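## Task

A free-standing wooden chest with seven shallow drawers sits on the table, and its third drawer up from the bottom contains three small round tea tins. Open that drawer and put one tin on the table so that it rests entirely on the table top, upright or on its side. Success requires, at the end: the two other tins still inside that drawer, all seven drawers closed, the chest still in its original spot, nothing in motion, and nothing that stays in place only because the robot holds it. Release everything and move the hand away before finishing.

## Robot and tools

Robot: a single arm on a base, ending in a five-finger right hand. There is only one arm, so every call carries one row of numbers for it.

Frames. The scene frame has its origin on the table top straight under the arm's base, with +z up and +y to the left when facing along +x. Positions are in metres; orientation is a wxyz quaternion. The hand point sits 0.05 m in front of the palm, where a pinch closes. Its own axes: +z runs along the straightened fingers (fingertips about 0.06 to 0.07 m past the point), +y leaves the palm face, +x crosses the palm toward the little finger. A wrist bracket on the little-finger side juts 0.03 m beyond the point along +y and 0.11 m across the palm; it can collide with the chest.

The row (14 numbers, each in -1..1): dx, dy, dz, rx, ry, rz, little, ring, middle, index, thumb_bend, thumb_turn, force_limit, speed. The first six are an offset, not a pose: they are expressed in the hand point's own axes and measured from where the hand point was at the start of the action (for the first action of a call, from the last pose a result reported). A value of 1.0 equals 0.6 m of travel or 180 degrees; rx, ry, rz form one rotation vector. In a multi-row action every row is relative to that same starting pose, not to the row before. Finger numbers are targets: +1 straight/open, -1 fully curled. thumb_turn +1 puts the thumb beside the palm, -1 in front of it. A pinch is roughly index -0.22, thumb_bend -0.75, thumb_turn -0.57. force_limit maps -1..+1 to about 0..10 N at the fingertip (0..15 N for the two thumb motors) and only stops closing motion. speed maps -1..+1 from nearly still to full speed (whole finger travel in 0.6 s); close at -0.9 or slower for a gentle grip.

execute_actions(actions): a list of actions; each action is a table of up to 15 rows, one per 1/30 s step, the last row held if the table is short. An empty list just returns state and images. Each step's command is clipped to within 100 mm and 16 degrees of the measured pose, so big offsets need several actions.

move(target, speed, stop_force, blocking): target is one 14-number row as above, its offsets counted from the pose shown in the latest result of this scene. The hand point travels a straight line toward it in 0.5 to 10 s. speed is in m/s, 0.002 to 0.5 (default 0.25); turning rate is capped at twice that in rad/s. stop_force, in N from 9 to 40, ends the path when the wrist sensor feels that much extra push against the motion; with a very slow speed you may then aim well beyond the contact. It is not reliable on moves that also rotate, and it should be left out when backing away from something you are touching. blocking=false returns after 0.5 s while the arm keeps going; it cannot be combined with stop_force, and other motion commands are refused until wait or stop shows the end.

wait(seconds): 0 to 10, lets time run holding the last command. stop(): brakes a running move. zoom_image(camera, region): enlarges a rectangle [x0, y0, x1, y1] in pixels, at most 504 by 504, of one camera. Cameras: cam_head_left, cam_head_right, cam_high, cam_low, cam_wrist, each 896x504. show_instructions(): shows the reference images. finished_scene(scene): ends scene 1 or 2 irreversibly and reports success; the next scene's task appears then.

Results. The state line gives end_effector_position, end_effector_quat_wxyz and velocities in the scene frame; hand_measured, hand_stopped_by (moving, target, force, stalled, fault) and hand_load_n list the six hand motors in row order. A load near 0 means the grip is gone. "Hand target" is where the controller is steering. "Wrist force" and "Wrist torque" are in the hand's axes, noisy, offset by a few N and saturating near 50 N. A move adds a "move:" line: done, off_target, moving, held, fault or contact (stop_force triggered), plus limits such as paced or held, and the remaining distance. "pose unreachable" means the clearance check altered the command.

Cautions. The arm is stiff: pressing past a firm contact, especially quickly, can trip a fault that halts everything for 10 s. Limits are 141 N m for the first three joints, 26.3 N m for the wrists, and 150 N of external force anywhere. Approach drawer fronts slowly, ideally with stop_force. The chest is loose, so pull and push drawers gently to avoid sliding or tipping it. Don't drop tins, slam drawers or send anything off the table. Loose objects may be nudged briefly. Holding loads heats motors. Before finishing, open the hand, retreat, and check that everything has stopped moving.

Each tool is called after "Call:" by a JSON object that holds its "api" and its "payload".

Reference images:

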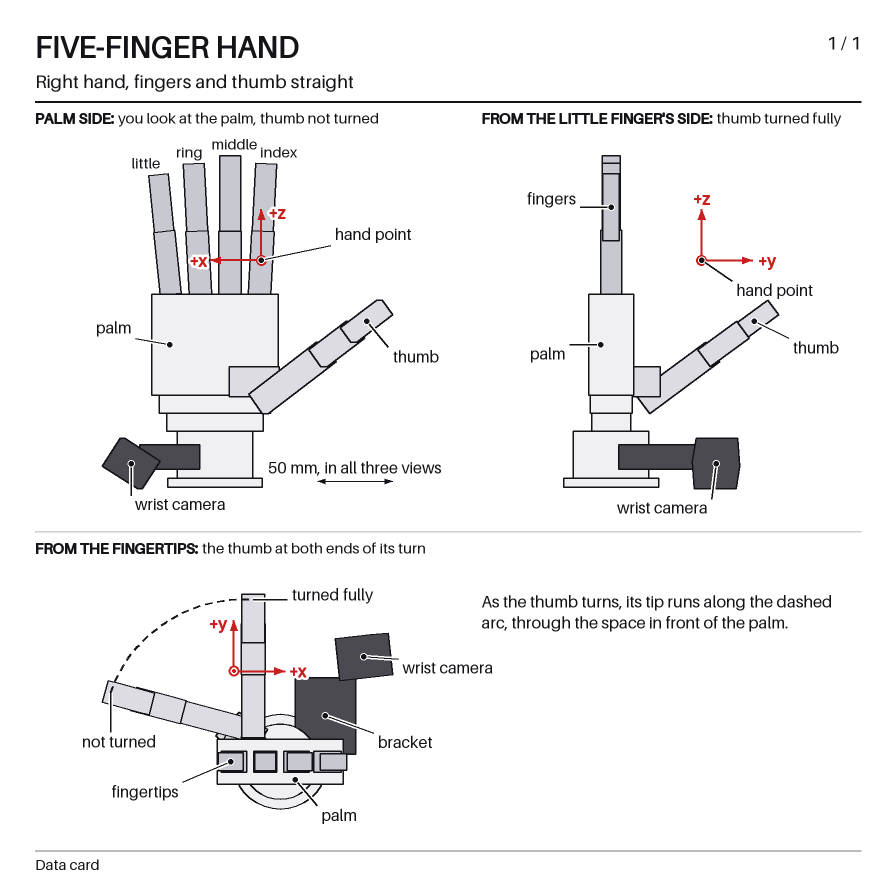

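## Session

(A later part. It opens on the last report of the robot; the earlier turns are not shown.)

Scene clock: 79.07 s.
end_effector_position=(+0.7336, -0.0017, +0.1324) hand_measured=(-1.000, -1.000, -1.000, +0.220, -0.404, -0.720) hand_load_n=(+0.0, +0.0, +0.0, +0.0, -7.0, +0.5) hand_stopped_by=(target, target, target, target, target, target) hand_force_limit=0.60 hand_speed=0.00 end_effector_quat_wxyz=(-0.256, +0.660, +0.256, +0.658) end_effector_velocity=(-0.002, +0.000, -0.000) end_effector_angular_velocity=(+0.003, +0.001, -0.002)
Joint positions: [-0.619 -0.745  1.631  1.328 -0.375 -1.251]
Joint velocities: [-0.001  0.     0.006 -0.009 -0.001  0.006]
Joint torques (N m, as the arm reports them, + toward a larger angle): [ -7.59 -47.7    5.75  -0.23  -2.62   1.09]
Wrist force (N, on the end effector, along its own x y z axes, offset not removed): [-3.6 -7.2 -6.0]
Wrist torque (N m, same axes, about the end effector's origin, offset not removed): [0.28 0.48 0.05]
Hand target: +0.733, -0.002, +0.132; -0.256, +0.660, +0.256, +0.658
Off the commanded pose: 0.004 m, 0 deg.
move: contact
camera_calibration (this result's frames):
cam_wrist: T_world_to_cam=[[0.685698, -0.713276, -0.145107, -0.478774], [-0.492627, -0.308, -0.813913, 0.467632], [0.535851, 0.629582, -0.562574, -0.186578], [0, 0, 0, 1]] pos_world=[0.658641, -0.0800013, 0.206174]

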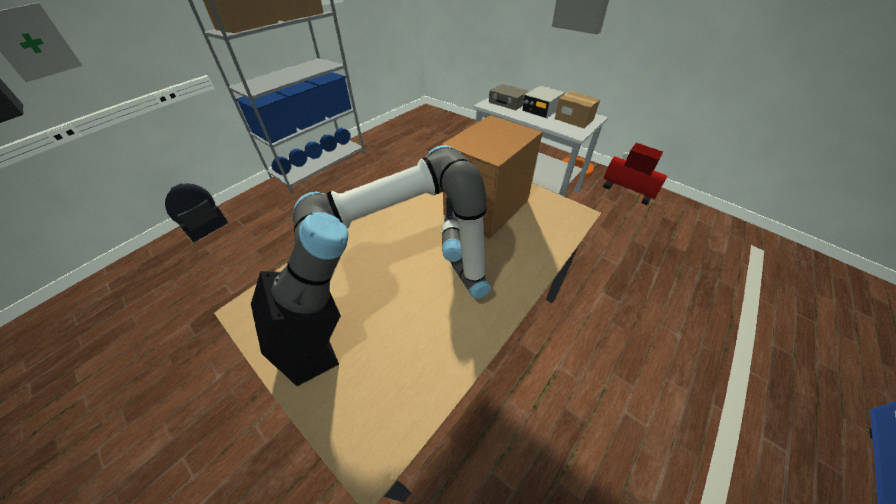

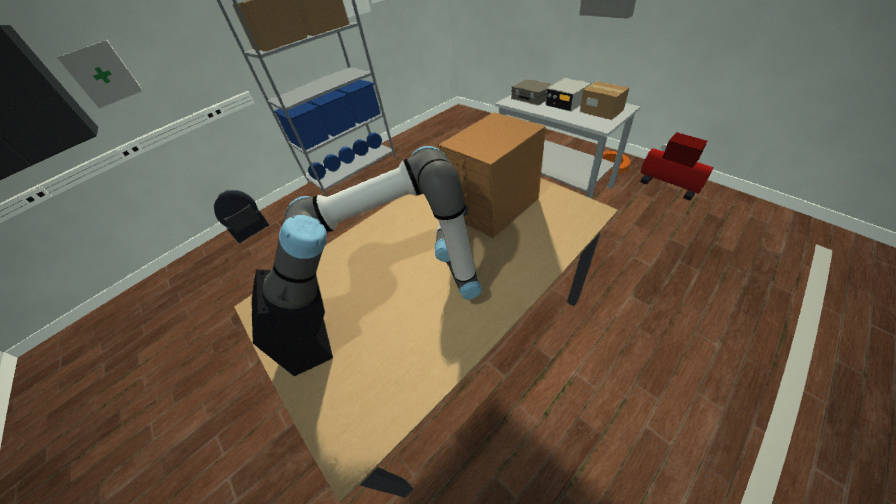

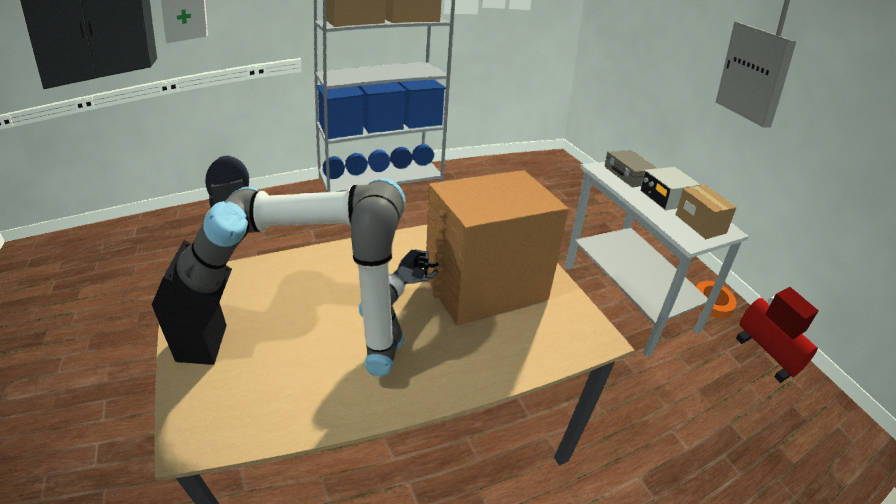

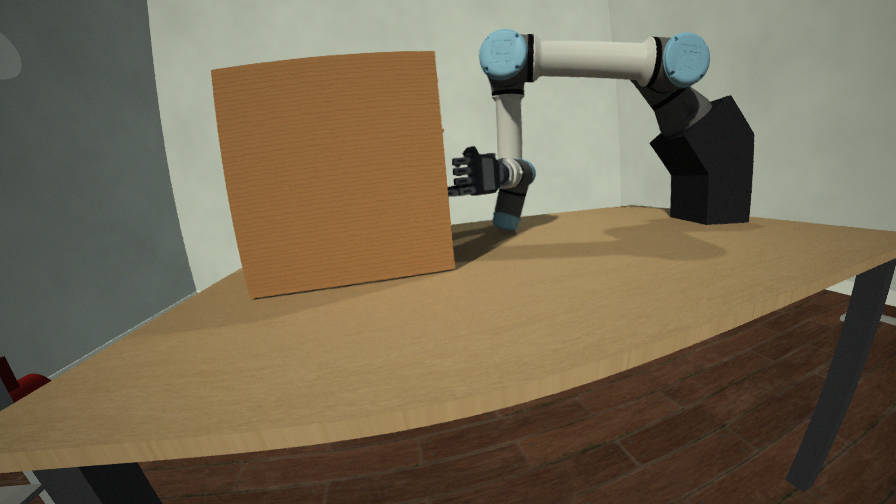

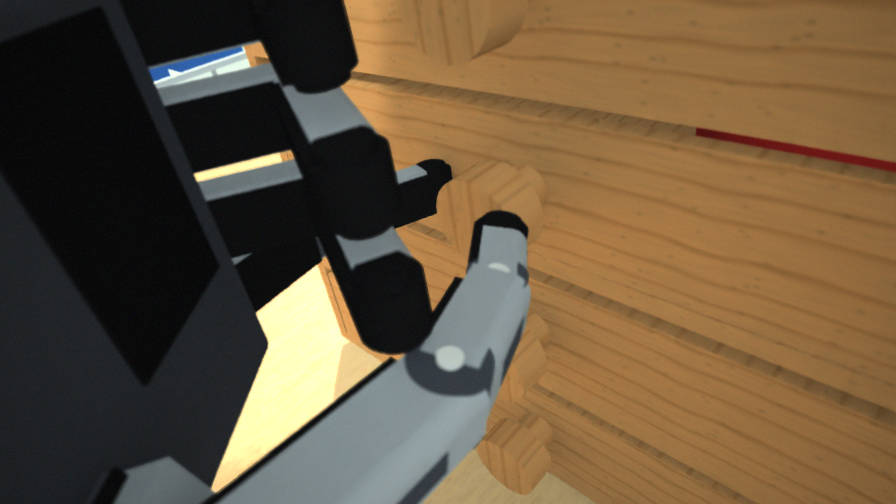

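Call:
{"api": "move", "payload": {"target": [0,0.005,-0.0216,0,0,0,-1,-1,-1,0.65,-0.4,-0.72,0.6,0], "speed": 0.03}}

Call:
{"api": "move", "payload": {"target": [0,0.0078,0.0087,0,0,0,-1,-1,-1,0.65,-0.4,-0.72,0.6,0], "speed": 0.01}}

Call:
{"api": "move", "payload": {"target": [0,-0.0248,0.0223,0,0,0,-1,-1,-1,0.65,-0.4,-0.72,0.6,0], "speed": 0.008, "stop_force": 9}}

Scene clock: 83.13 s.
end_effector_position=(+0.7262, -0.0124, +0.1324) hand_measured=(-1.000, -1.000, -1.000, +0.650, -0.400, -0.720) hand_load_n=(+0.0, +0.0, +0.0, +0.0, +0.0, +0.0) hand_stopped_by=(target, target, target, target, target, target) hand_force_limit=0.60 hand_speed=0.00 end_effector_quat_wxyz=(-0.256, +0.660, +0.256, +0.658) end_effector_velocity=(-0.002, -0.002, -0.000) end_effector_angular_velocity=(+0.001, +0.000, +0.002)
Joint positions: [-0.645 -0.751  1.634  1.274 -0.359 -1.19 ]
Joint velocities: [-0.005 -0.001 -0.001 -0.013  0.004  0.016]
Joint torques (N m, as the arm reports them, + toward a larger angle): [ -5.29 -49.51  -7.09  -1.22   2.2    1.14]
Wrist force (N, on the end effector, along its own x y z axes, offset not removed): [-2.8 2.2 -0.2]
Wrist torque (N m, same axes, about the end effector's origin, offset not removed): [0.36 0.43 -0.04]
Hand target: +0.726, -0.013, +0.132; -0.256, +0.660, +0.256, +0.658
Off the commanded pose: 0.000 m, 0 deg.
move: done
camera_calibration (this result's frames):
cam_wrist: T_world_to_cam=[[0.685582, -0.713358, -0.145246, -0.481235], [-0.492857, -0.307973, -0.813784, 0.460841], [0.535788, 0.629502, -0.562724, -0.175801], [0, 0, 0, 1]] pos_world=[0.651246, -0.0906996, 0.2062]

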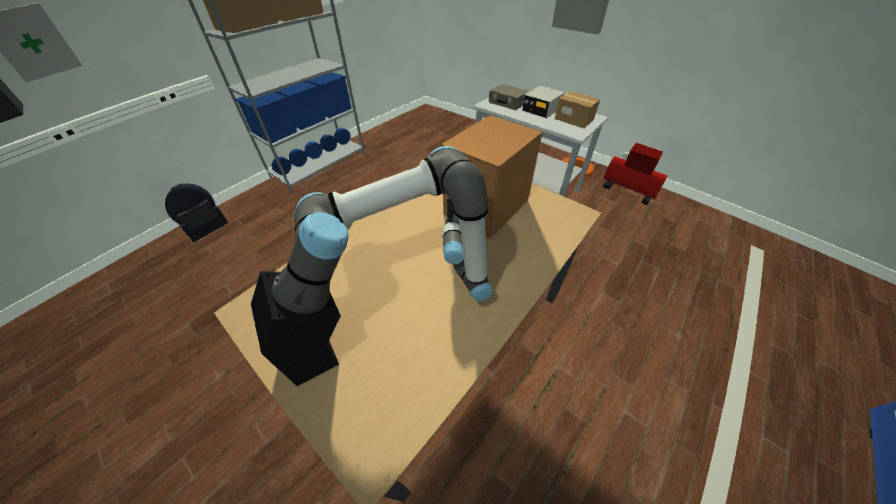

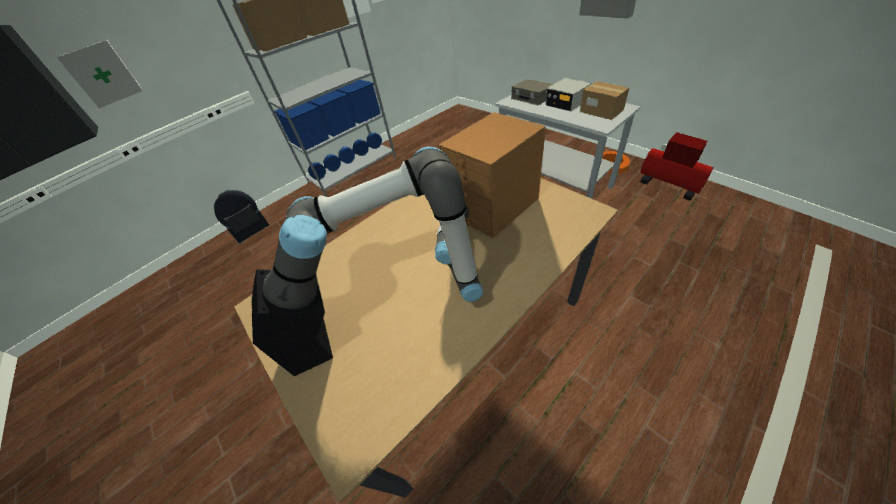

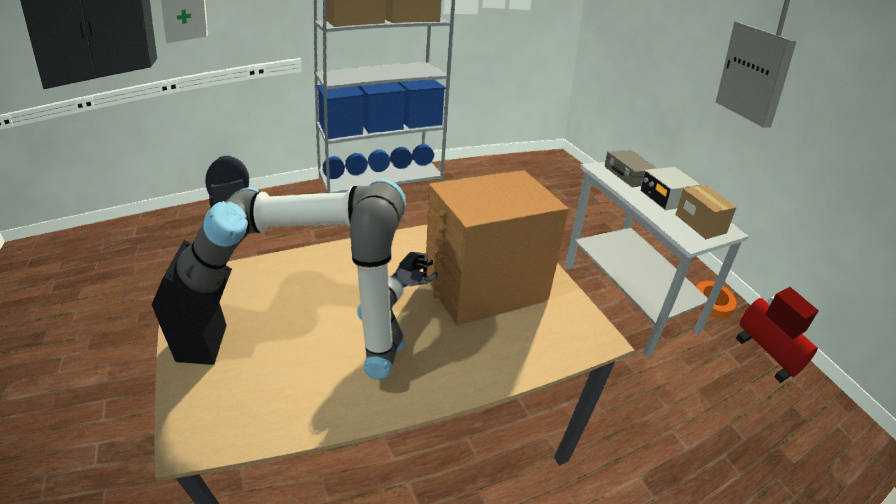

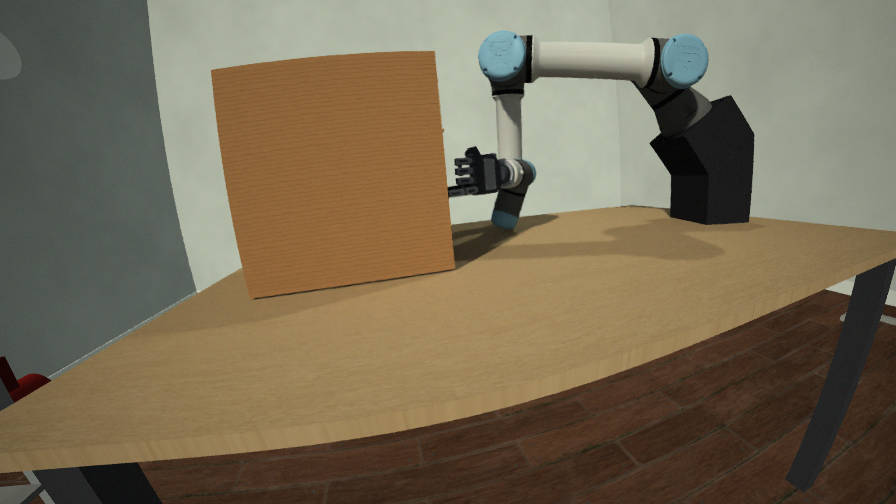

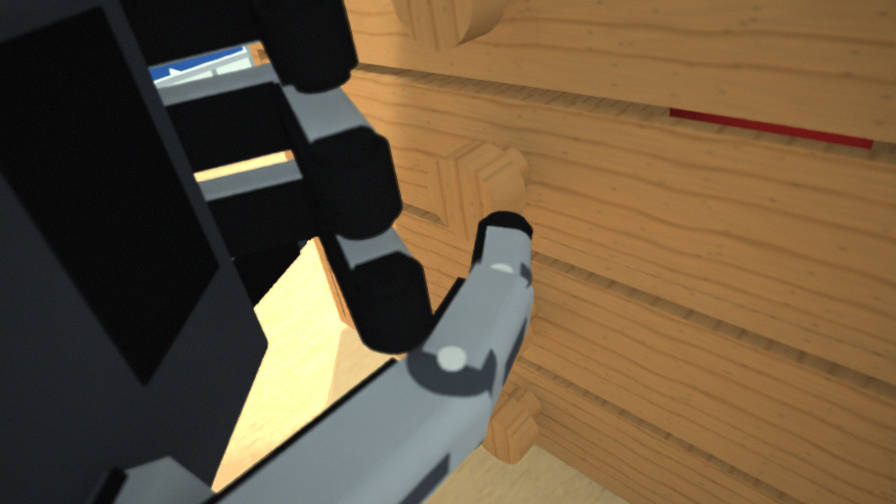

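Scene clock: 84.07 s.
end_effector_position=(+0.7329, -0.0123, +0.1324) hand_measured=(-1.000, -1.000, -1.000, +0.650, -0.400, -0.720) hand_load_n=(+0.0, +0.0, +0.0, +0.0, +0.0, +0.0) hand_stopped_by=(target, target, target, target, target, target) hand_force_limit=0.60 hand_speed=0.00 end_effector_quat_wxyz=(-0.256, +0.660, +0.256, +0.658) end_effector_velocity=(+0.002, -0.000, -0.001) end_effector_angular_velocity=(-0.000, +0.002, -0.001)
Joint positions: [-0.639 -0.748  1.618  1.302 -0.363 -1.206]
Joint velocities: [ 0.002  0.001 -0.005  0.012 -0.001 -0.007]
Joint torques (N m, as the arm reports them, + toward a larger angle): [ 15.74 -37.49  -7.54   1.54  -3.58  -1.68]
Wrist force (N, on the end effector, along its own x y z axes, offset not removed): [-3.2 -0.2 -0.5]
Wrist torque (N m, same axes, about the end effector's origin, offset not removed): [0.02 0.52 -0.08]
Hand target: +0.733, -0.012, +0.132; -0.256, +0.660, +0.256, +0.658
Off the commanded pose: 0.000 m, 0 deg.
move: done
camera_calibration (this result's frames):
cam_wrist: T_world_to_cam=[[0.685601, -0.71334, -0.145251, -0.485774], [-0.492834, -0.307963, -0.813802, 0.464127], [0.535785, 0.629528, -0.562698, -0.179435], [0, 0, 0, 1]] pos_world=[0.657923, -0.0906289, 0.20618]

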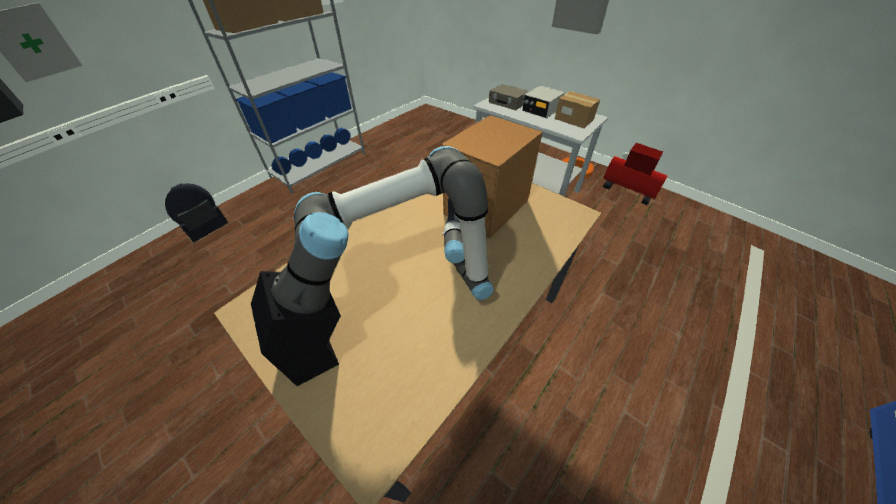

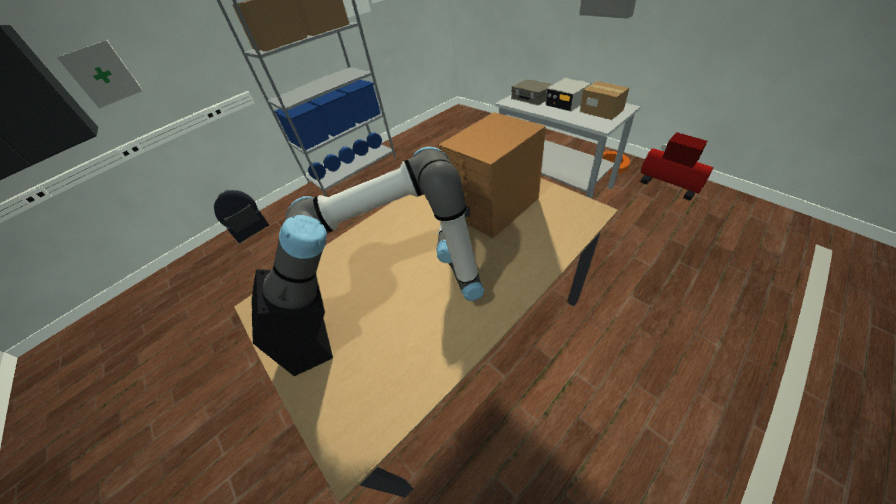

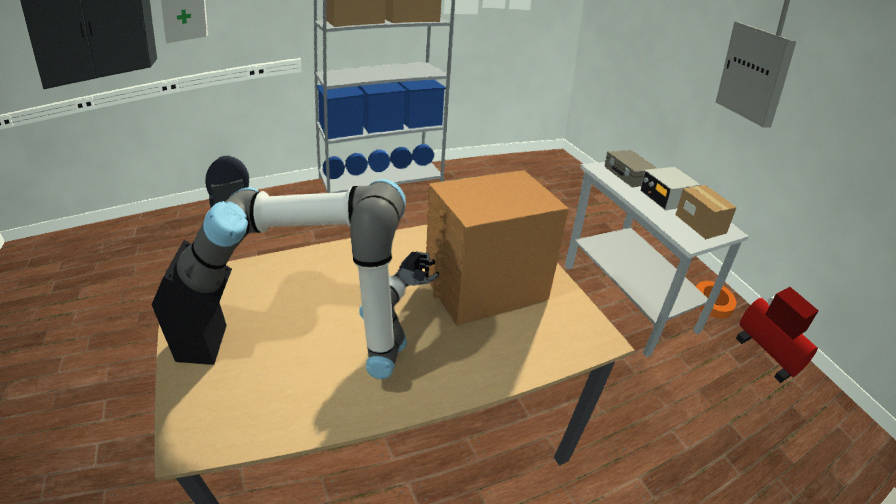

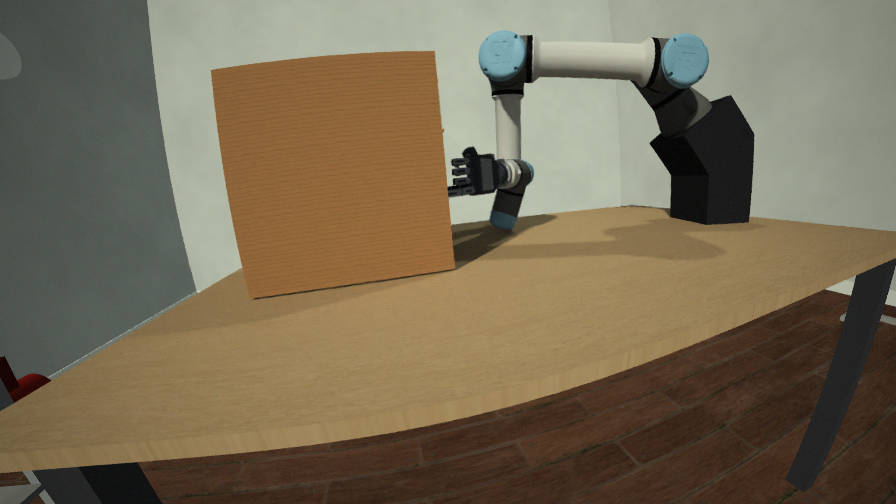

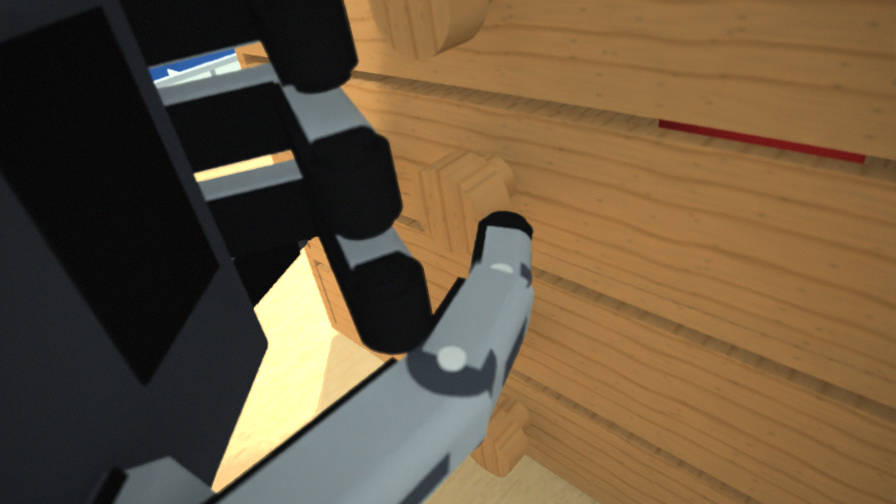

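Scene clock: 86.80 s.
end_effector_position=(+0.7327, +0.0075, +0.1323) hand_measured=(-1.000, -1.000, -1.000, +0.650, -0.400, -0.720) hand_load_n=(+0.0, +0.0, +0.0, +0.0, +0.5, +0.0) hand_stopped_by=(target, target, target, target, target, target) hand_force_limit=0.60 hand_speed=0.00 end_effector_quat_wxyz=(-0.256, +0.660, +0.256, +0.658) end_effector_velocity=(-0.000, +0.002, -0.000) end_effector_angular_velocity=(-0.001, +0.000, +0.000)
Joint positions: [-0.603 -0.743  1.645  1.344 -0.385 -1.285]
Joint velocities: [ 0.004  0.001  0.003  0.004 -0.002 -0.009]
Joint torques (N m, as the arm reports them, + toward a larger angle): [ 16.38 -37.52   7.7    0.88  -3.32  -1.78]
Wrist force (N, on the end effector, along its own x y z axes, offset not removed): [-2.4 0.9 -1.8]
Wrist torque (N m, same axes, about the end effector's origin, offset not removed): [0.25 0.38 -0.10]
Hand target: +0.733, +0.008, +0.132; -0.256, +0.660, +0.256, +0.658
Off the commanded pose: 0.000 m, 0 deg.
move: done
camera_calibration (this result's frames):
cam_wrist: T_world_to_cam=[[0.685606, -0.713332, -0.145269, -0.471557], [-0.492863, -0.307982, -0.813777, 0.470097], [0.535753, 0.629527, -0.562729, -0.19176], [0, 0, 0, 1]] pos_world=[0.657732, -0.0708773, 0.206143]

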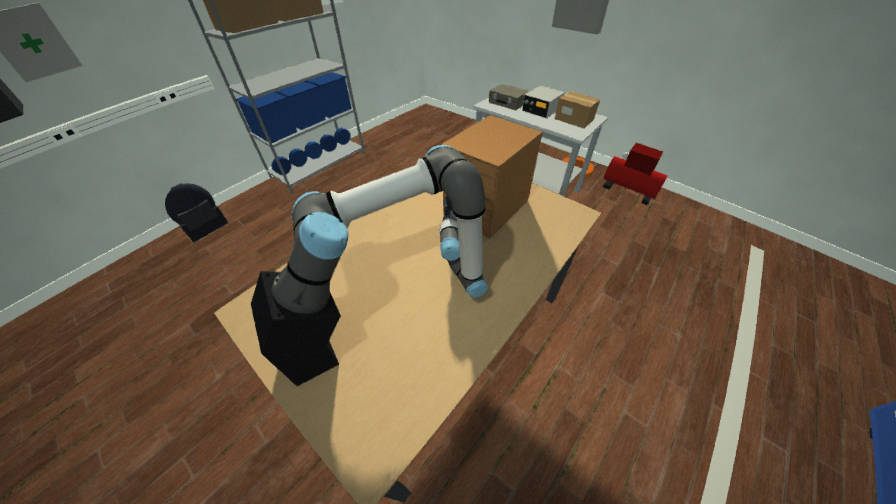

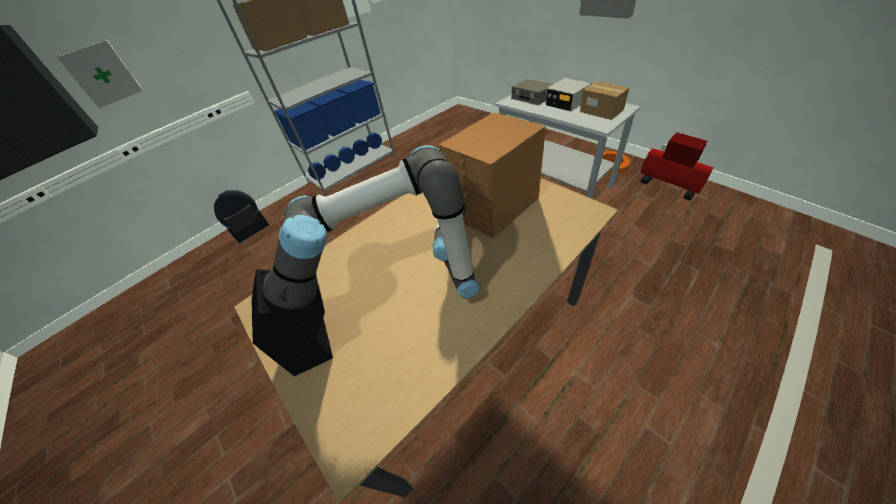

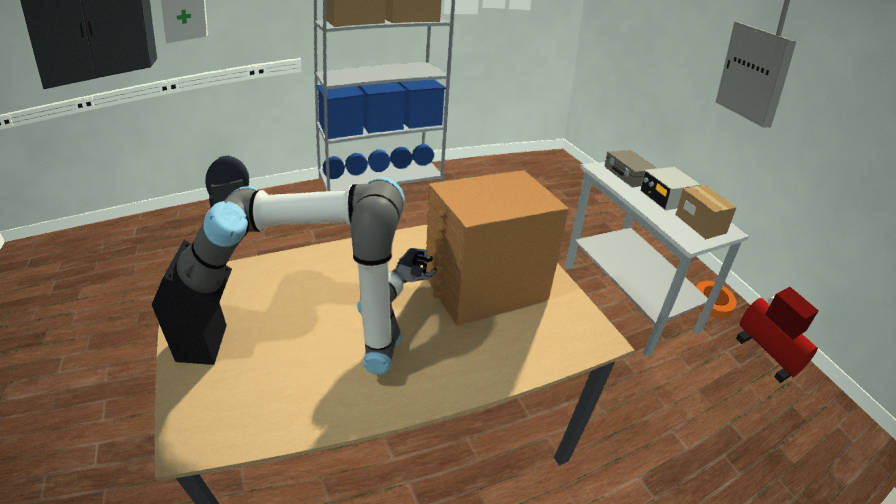

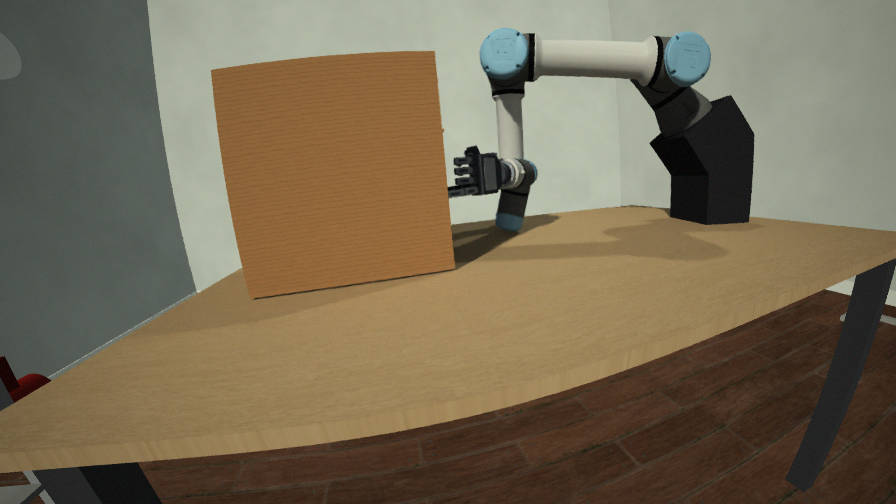

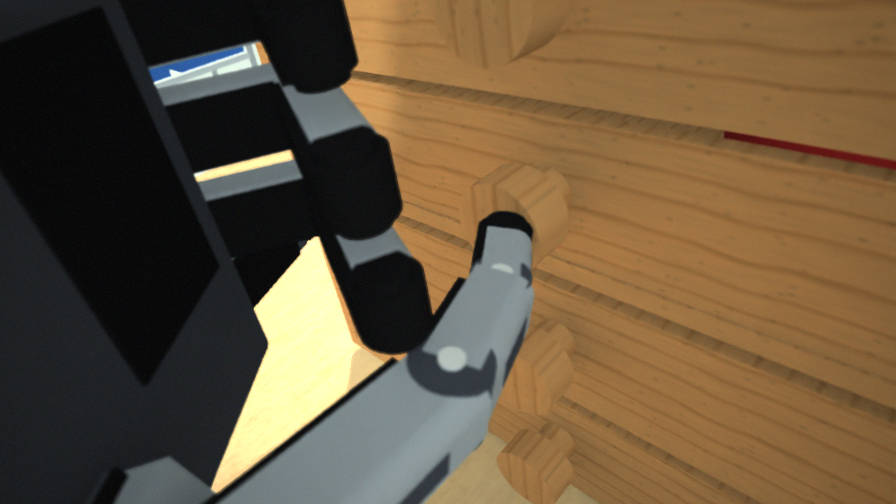

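Call:
{"api": "move", "payload": {"target": [0,-0.005,-0.024,0,0,0,-1,-1,-1,0.15,-0.15,-0.72,0.6,0], "speed": 0.03}}

Scene clock: 91.47 s.
end_effector_position=(+0.7203, +0.0001, +0.1324) hand_measured=(-1.000, -1.000, -1.000, +0.150, -0.150, -0.720) hand_load_n=(+0.0, +0.0, +0.0, +0.0, +0.0, +0.0) hand_stopped_by=(target, target, target, target, target, target) hand_force_limit=0.60 hand_speed=0.00 end_effector_quat_wxyz=(-0.256, +0.660, +0.256, +0.658) end_effector_velocity=(-0.002, -0.001, +0.000) end_effector_angular_velocity=(+0.001, -0.000, +0.001)
Joint positions: [-0.628 -0.748  1.664  1.279 -0.369 -1.23 ]
Joint velocities: [-0.005 -0.001  0.003 -0.015  0.003  0.015]
Joint torques (N m, as the arm reports them, + toward a larger angle): [ -8.55 -49.47   8.35  -1.71   2.32   1.61]
Wrist force (N, on the end effector, along its own x y z axes, offset not removed): [-2.6 1.3 0.9]
Wrist torque (N m, same axes, about the end effector's origin, offset not removed): [0.24 0.40 -0.03]
Hand target: +0.720, -0.000, +0.132; -0.256, +0.660, +0.256, +0.658
Off the commanded pose: 0.000 m, 0 deg.
move: done
camera_calibration (this result's frames):
cam_wrist: T_world_to_cam=[[0.685548, -0.713394, -0.145231, -0.468293], [-0.492932, -0.308038, -0.813714, 0.461814], [0.535762, 0.629429, -0.56283, -0.180483], [0, 0, 0, 1]] pos_world=[0.645377, -0.07822, 0.206193]

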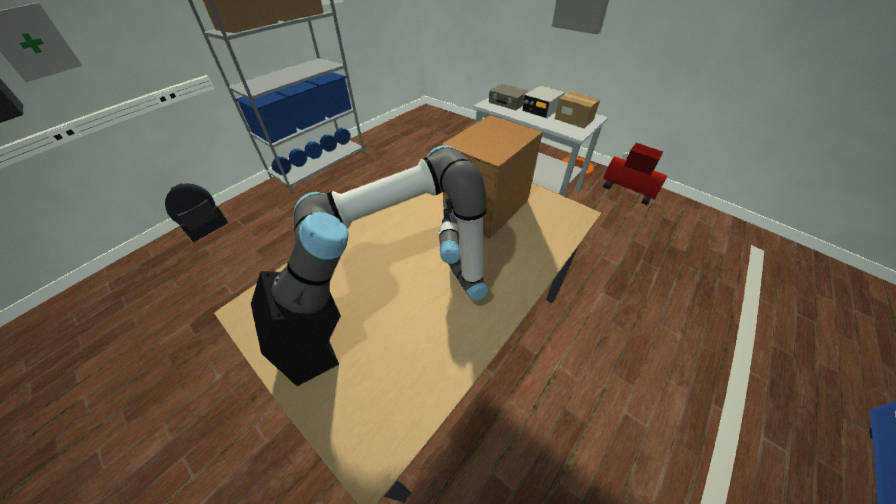

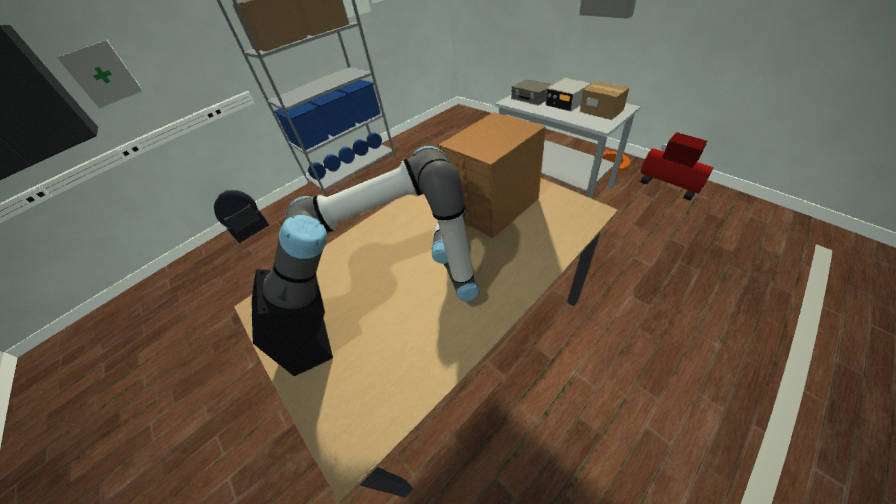

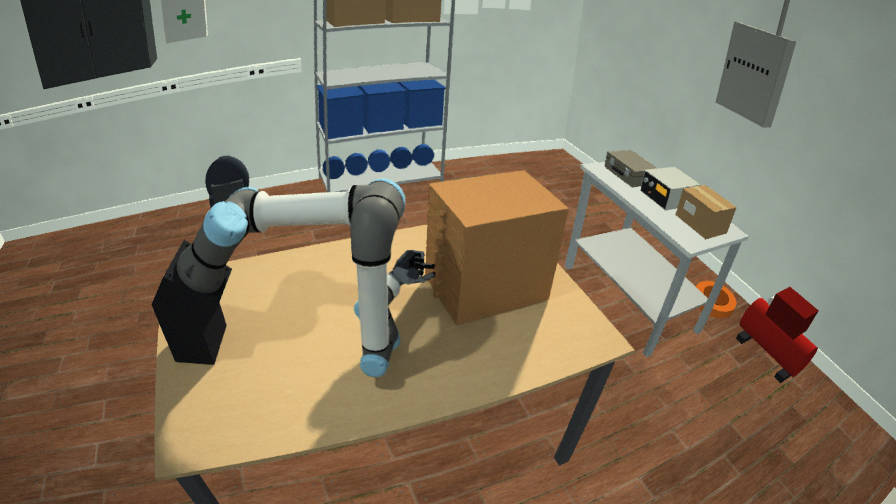

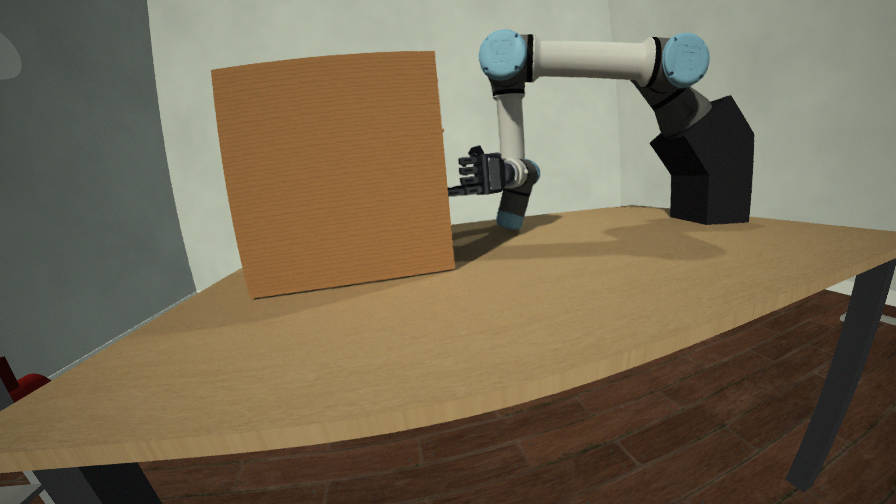

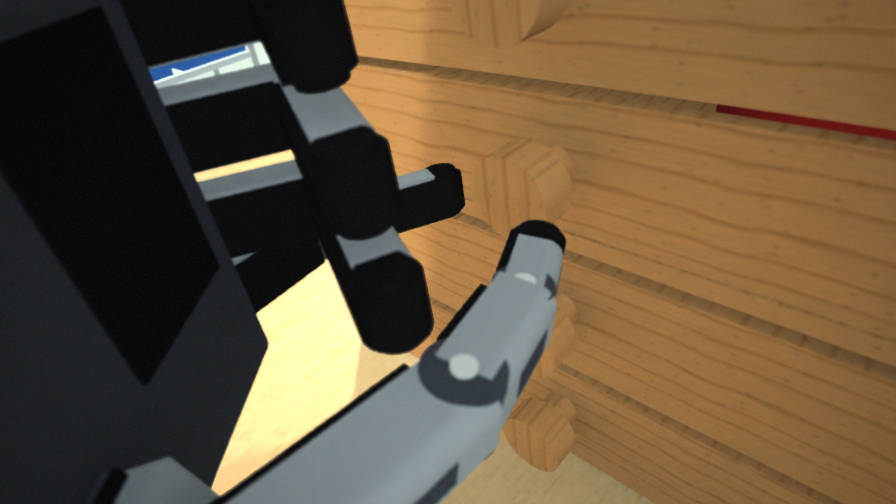

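Call:
{"api": "execute_actions", "payload": {"actions": []}}

Scene clock: 94.90 s.
end_effector_position=(+0.7200, -0.0001, +0.1324) hand_measured=(-1.000, -1.000, -1.000, +0.150, -0.150, -0.720) hand_load_n=(+0.0, +0.0, +0.0, +0.0, +0.0, +0.0) hand_stopped_by=(target, target, target, target, target, target) hand_force_limit=0.60 hand_speed=0.00 end_effector_quat_wxyz=(-0.256, +0.660, +0.256, +0.658) end_effector_velocity=(+0.000, -0.000, -0.000) end_effector_angular_velocity=(-0.000, -0.001, -0.000)
Joint positions: [-0.629 -0.748  1.664  1.278 -0.369 -1.229]
Joint velocities: [-0.     0.    -0.    -0.001 -0.001 -0.   ]
Joint torques (N m, as the arm reports them, + toward a larger angle): [ -5.99 -49.6    7.95  -1.29   2.32   1.19]
Wrist force (N, on the end effector, along its own x y z axes, offset not removed): [-2.1 -0.4 0.5]
Wrist torque (N m, same axes, about the end effector's origin, offset not removed): [0.00 0.38 0.00]
Hand target: +0.720, -0.000, +0.132; -0.256, +0.660, +0.256, +0.658
Off the commanded pose: 0.000 m, 0 deg.
camera_calibration (this result's frames):
cam_wrist: T_world_to_cam=[[0.685607, -0.713331, -0.145262, -0.468256], [-0.492842, -0.307967, -0.813795, 0.461587], [0.53577, 0.629535, -0.562704, -0.180229], [0, 0, 0, 1]] pos_world=[0.645091, -0.0784077, 0.206202]

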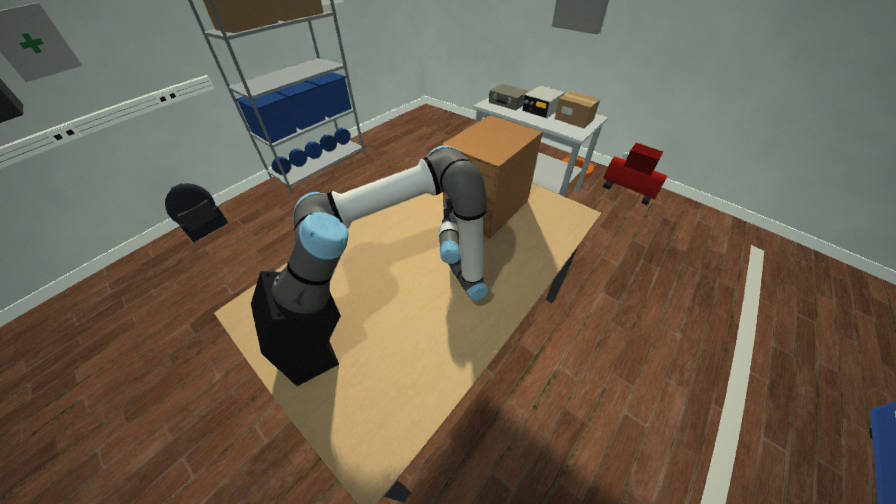

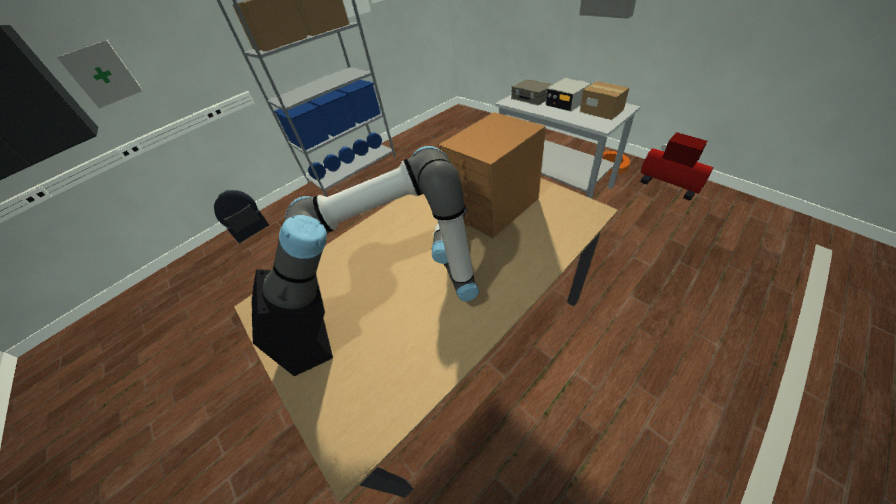

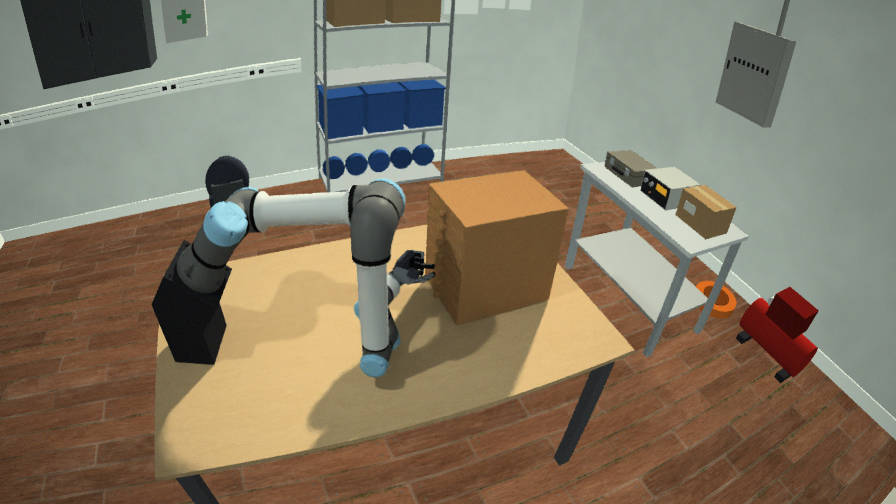

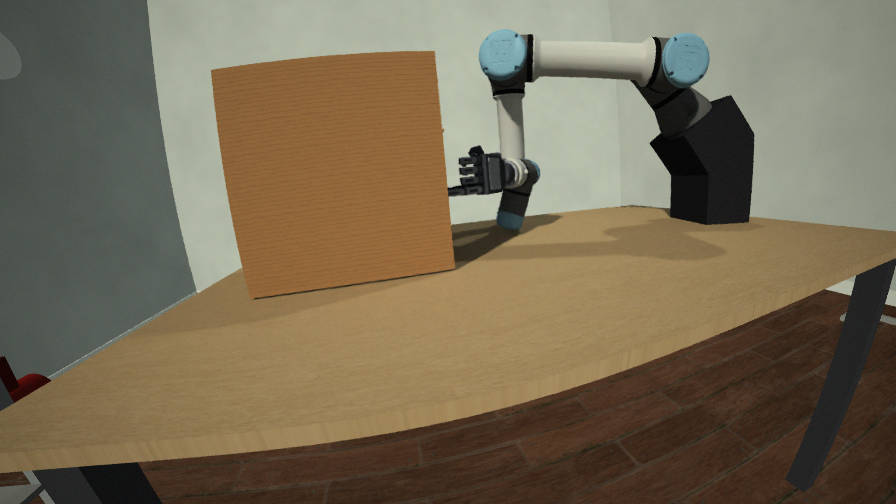

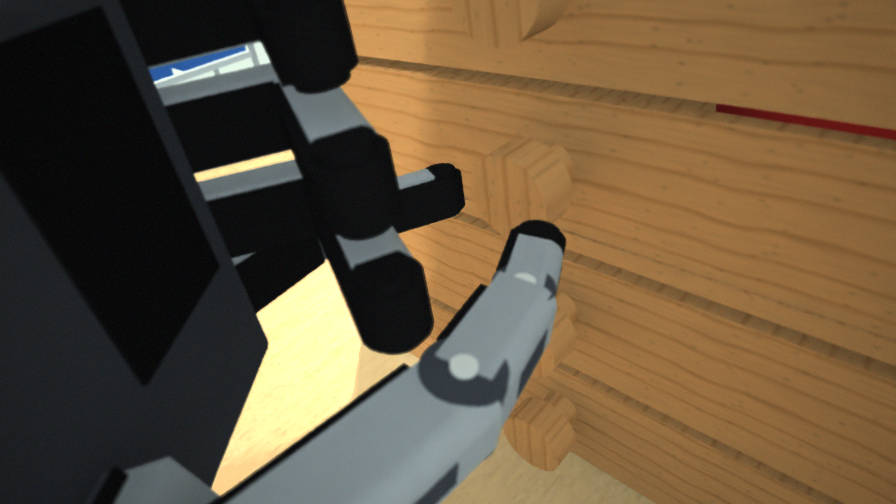

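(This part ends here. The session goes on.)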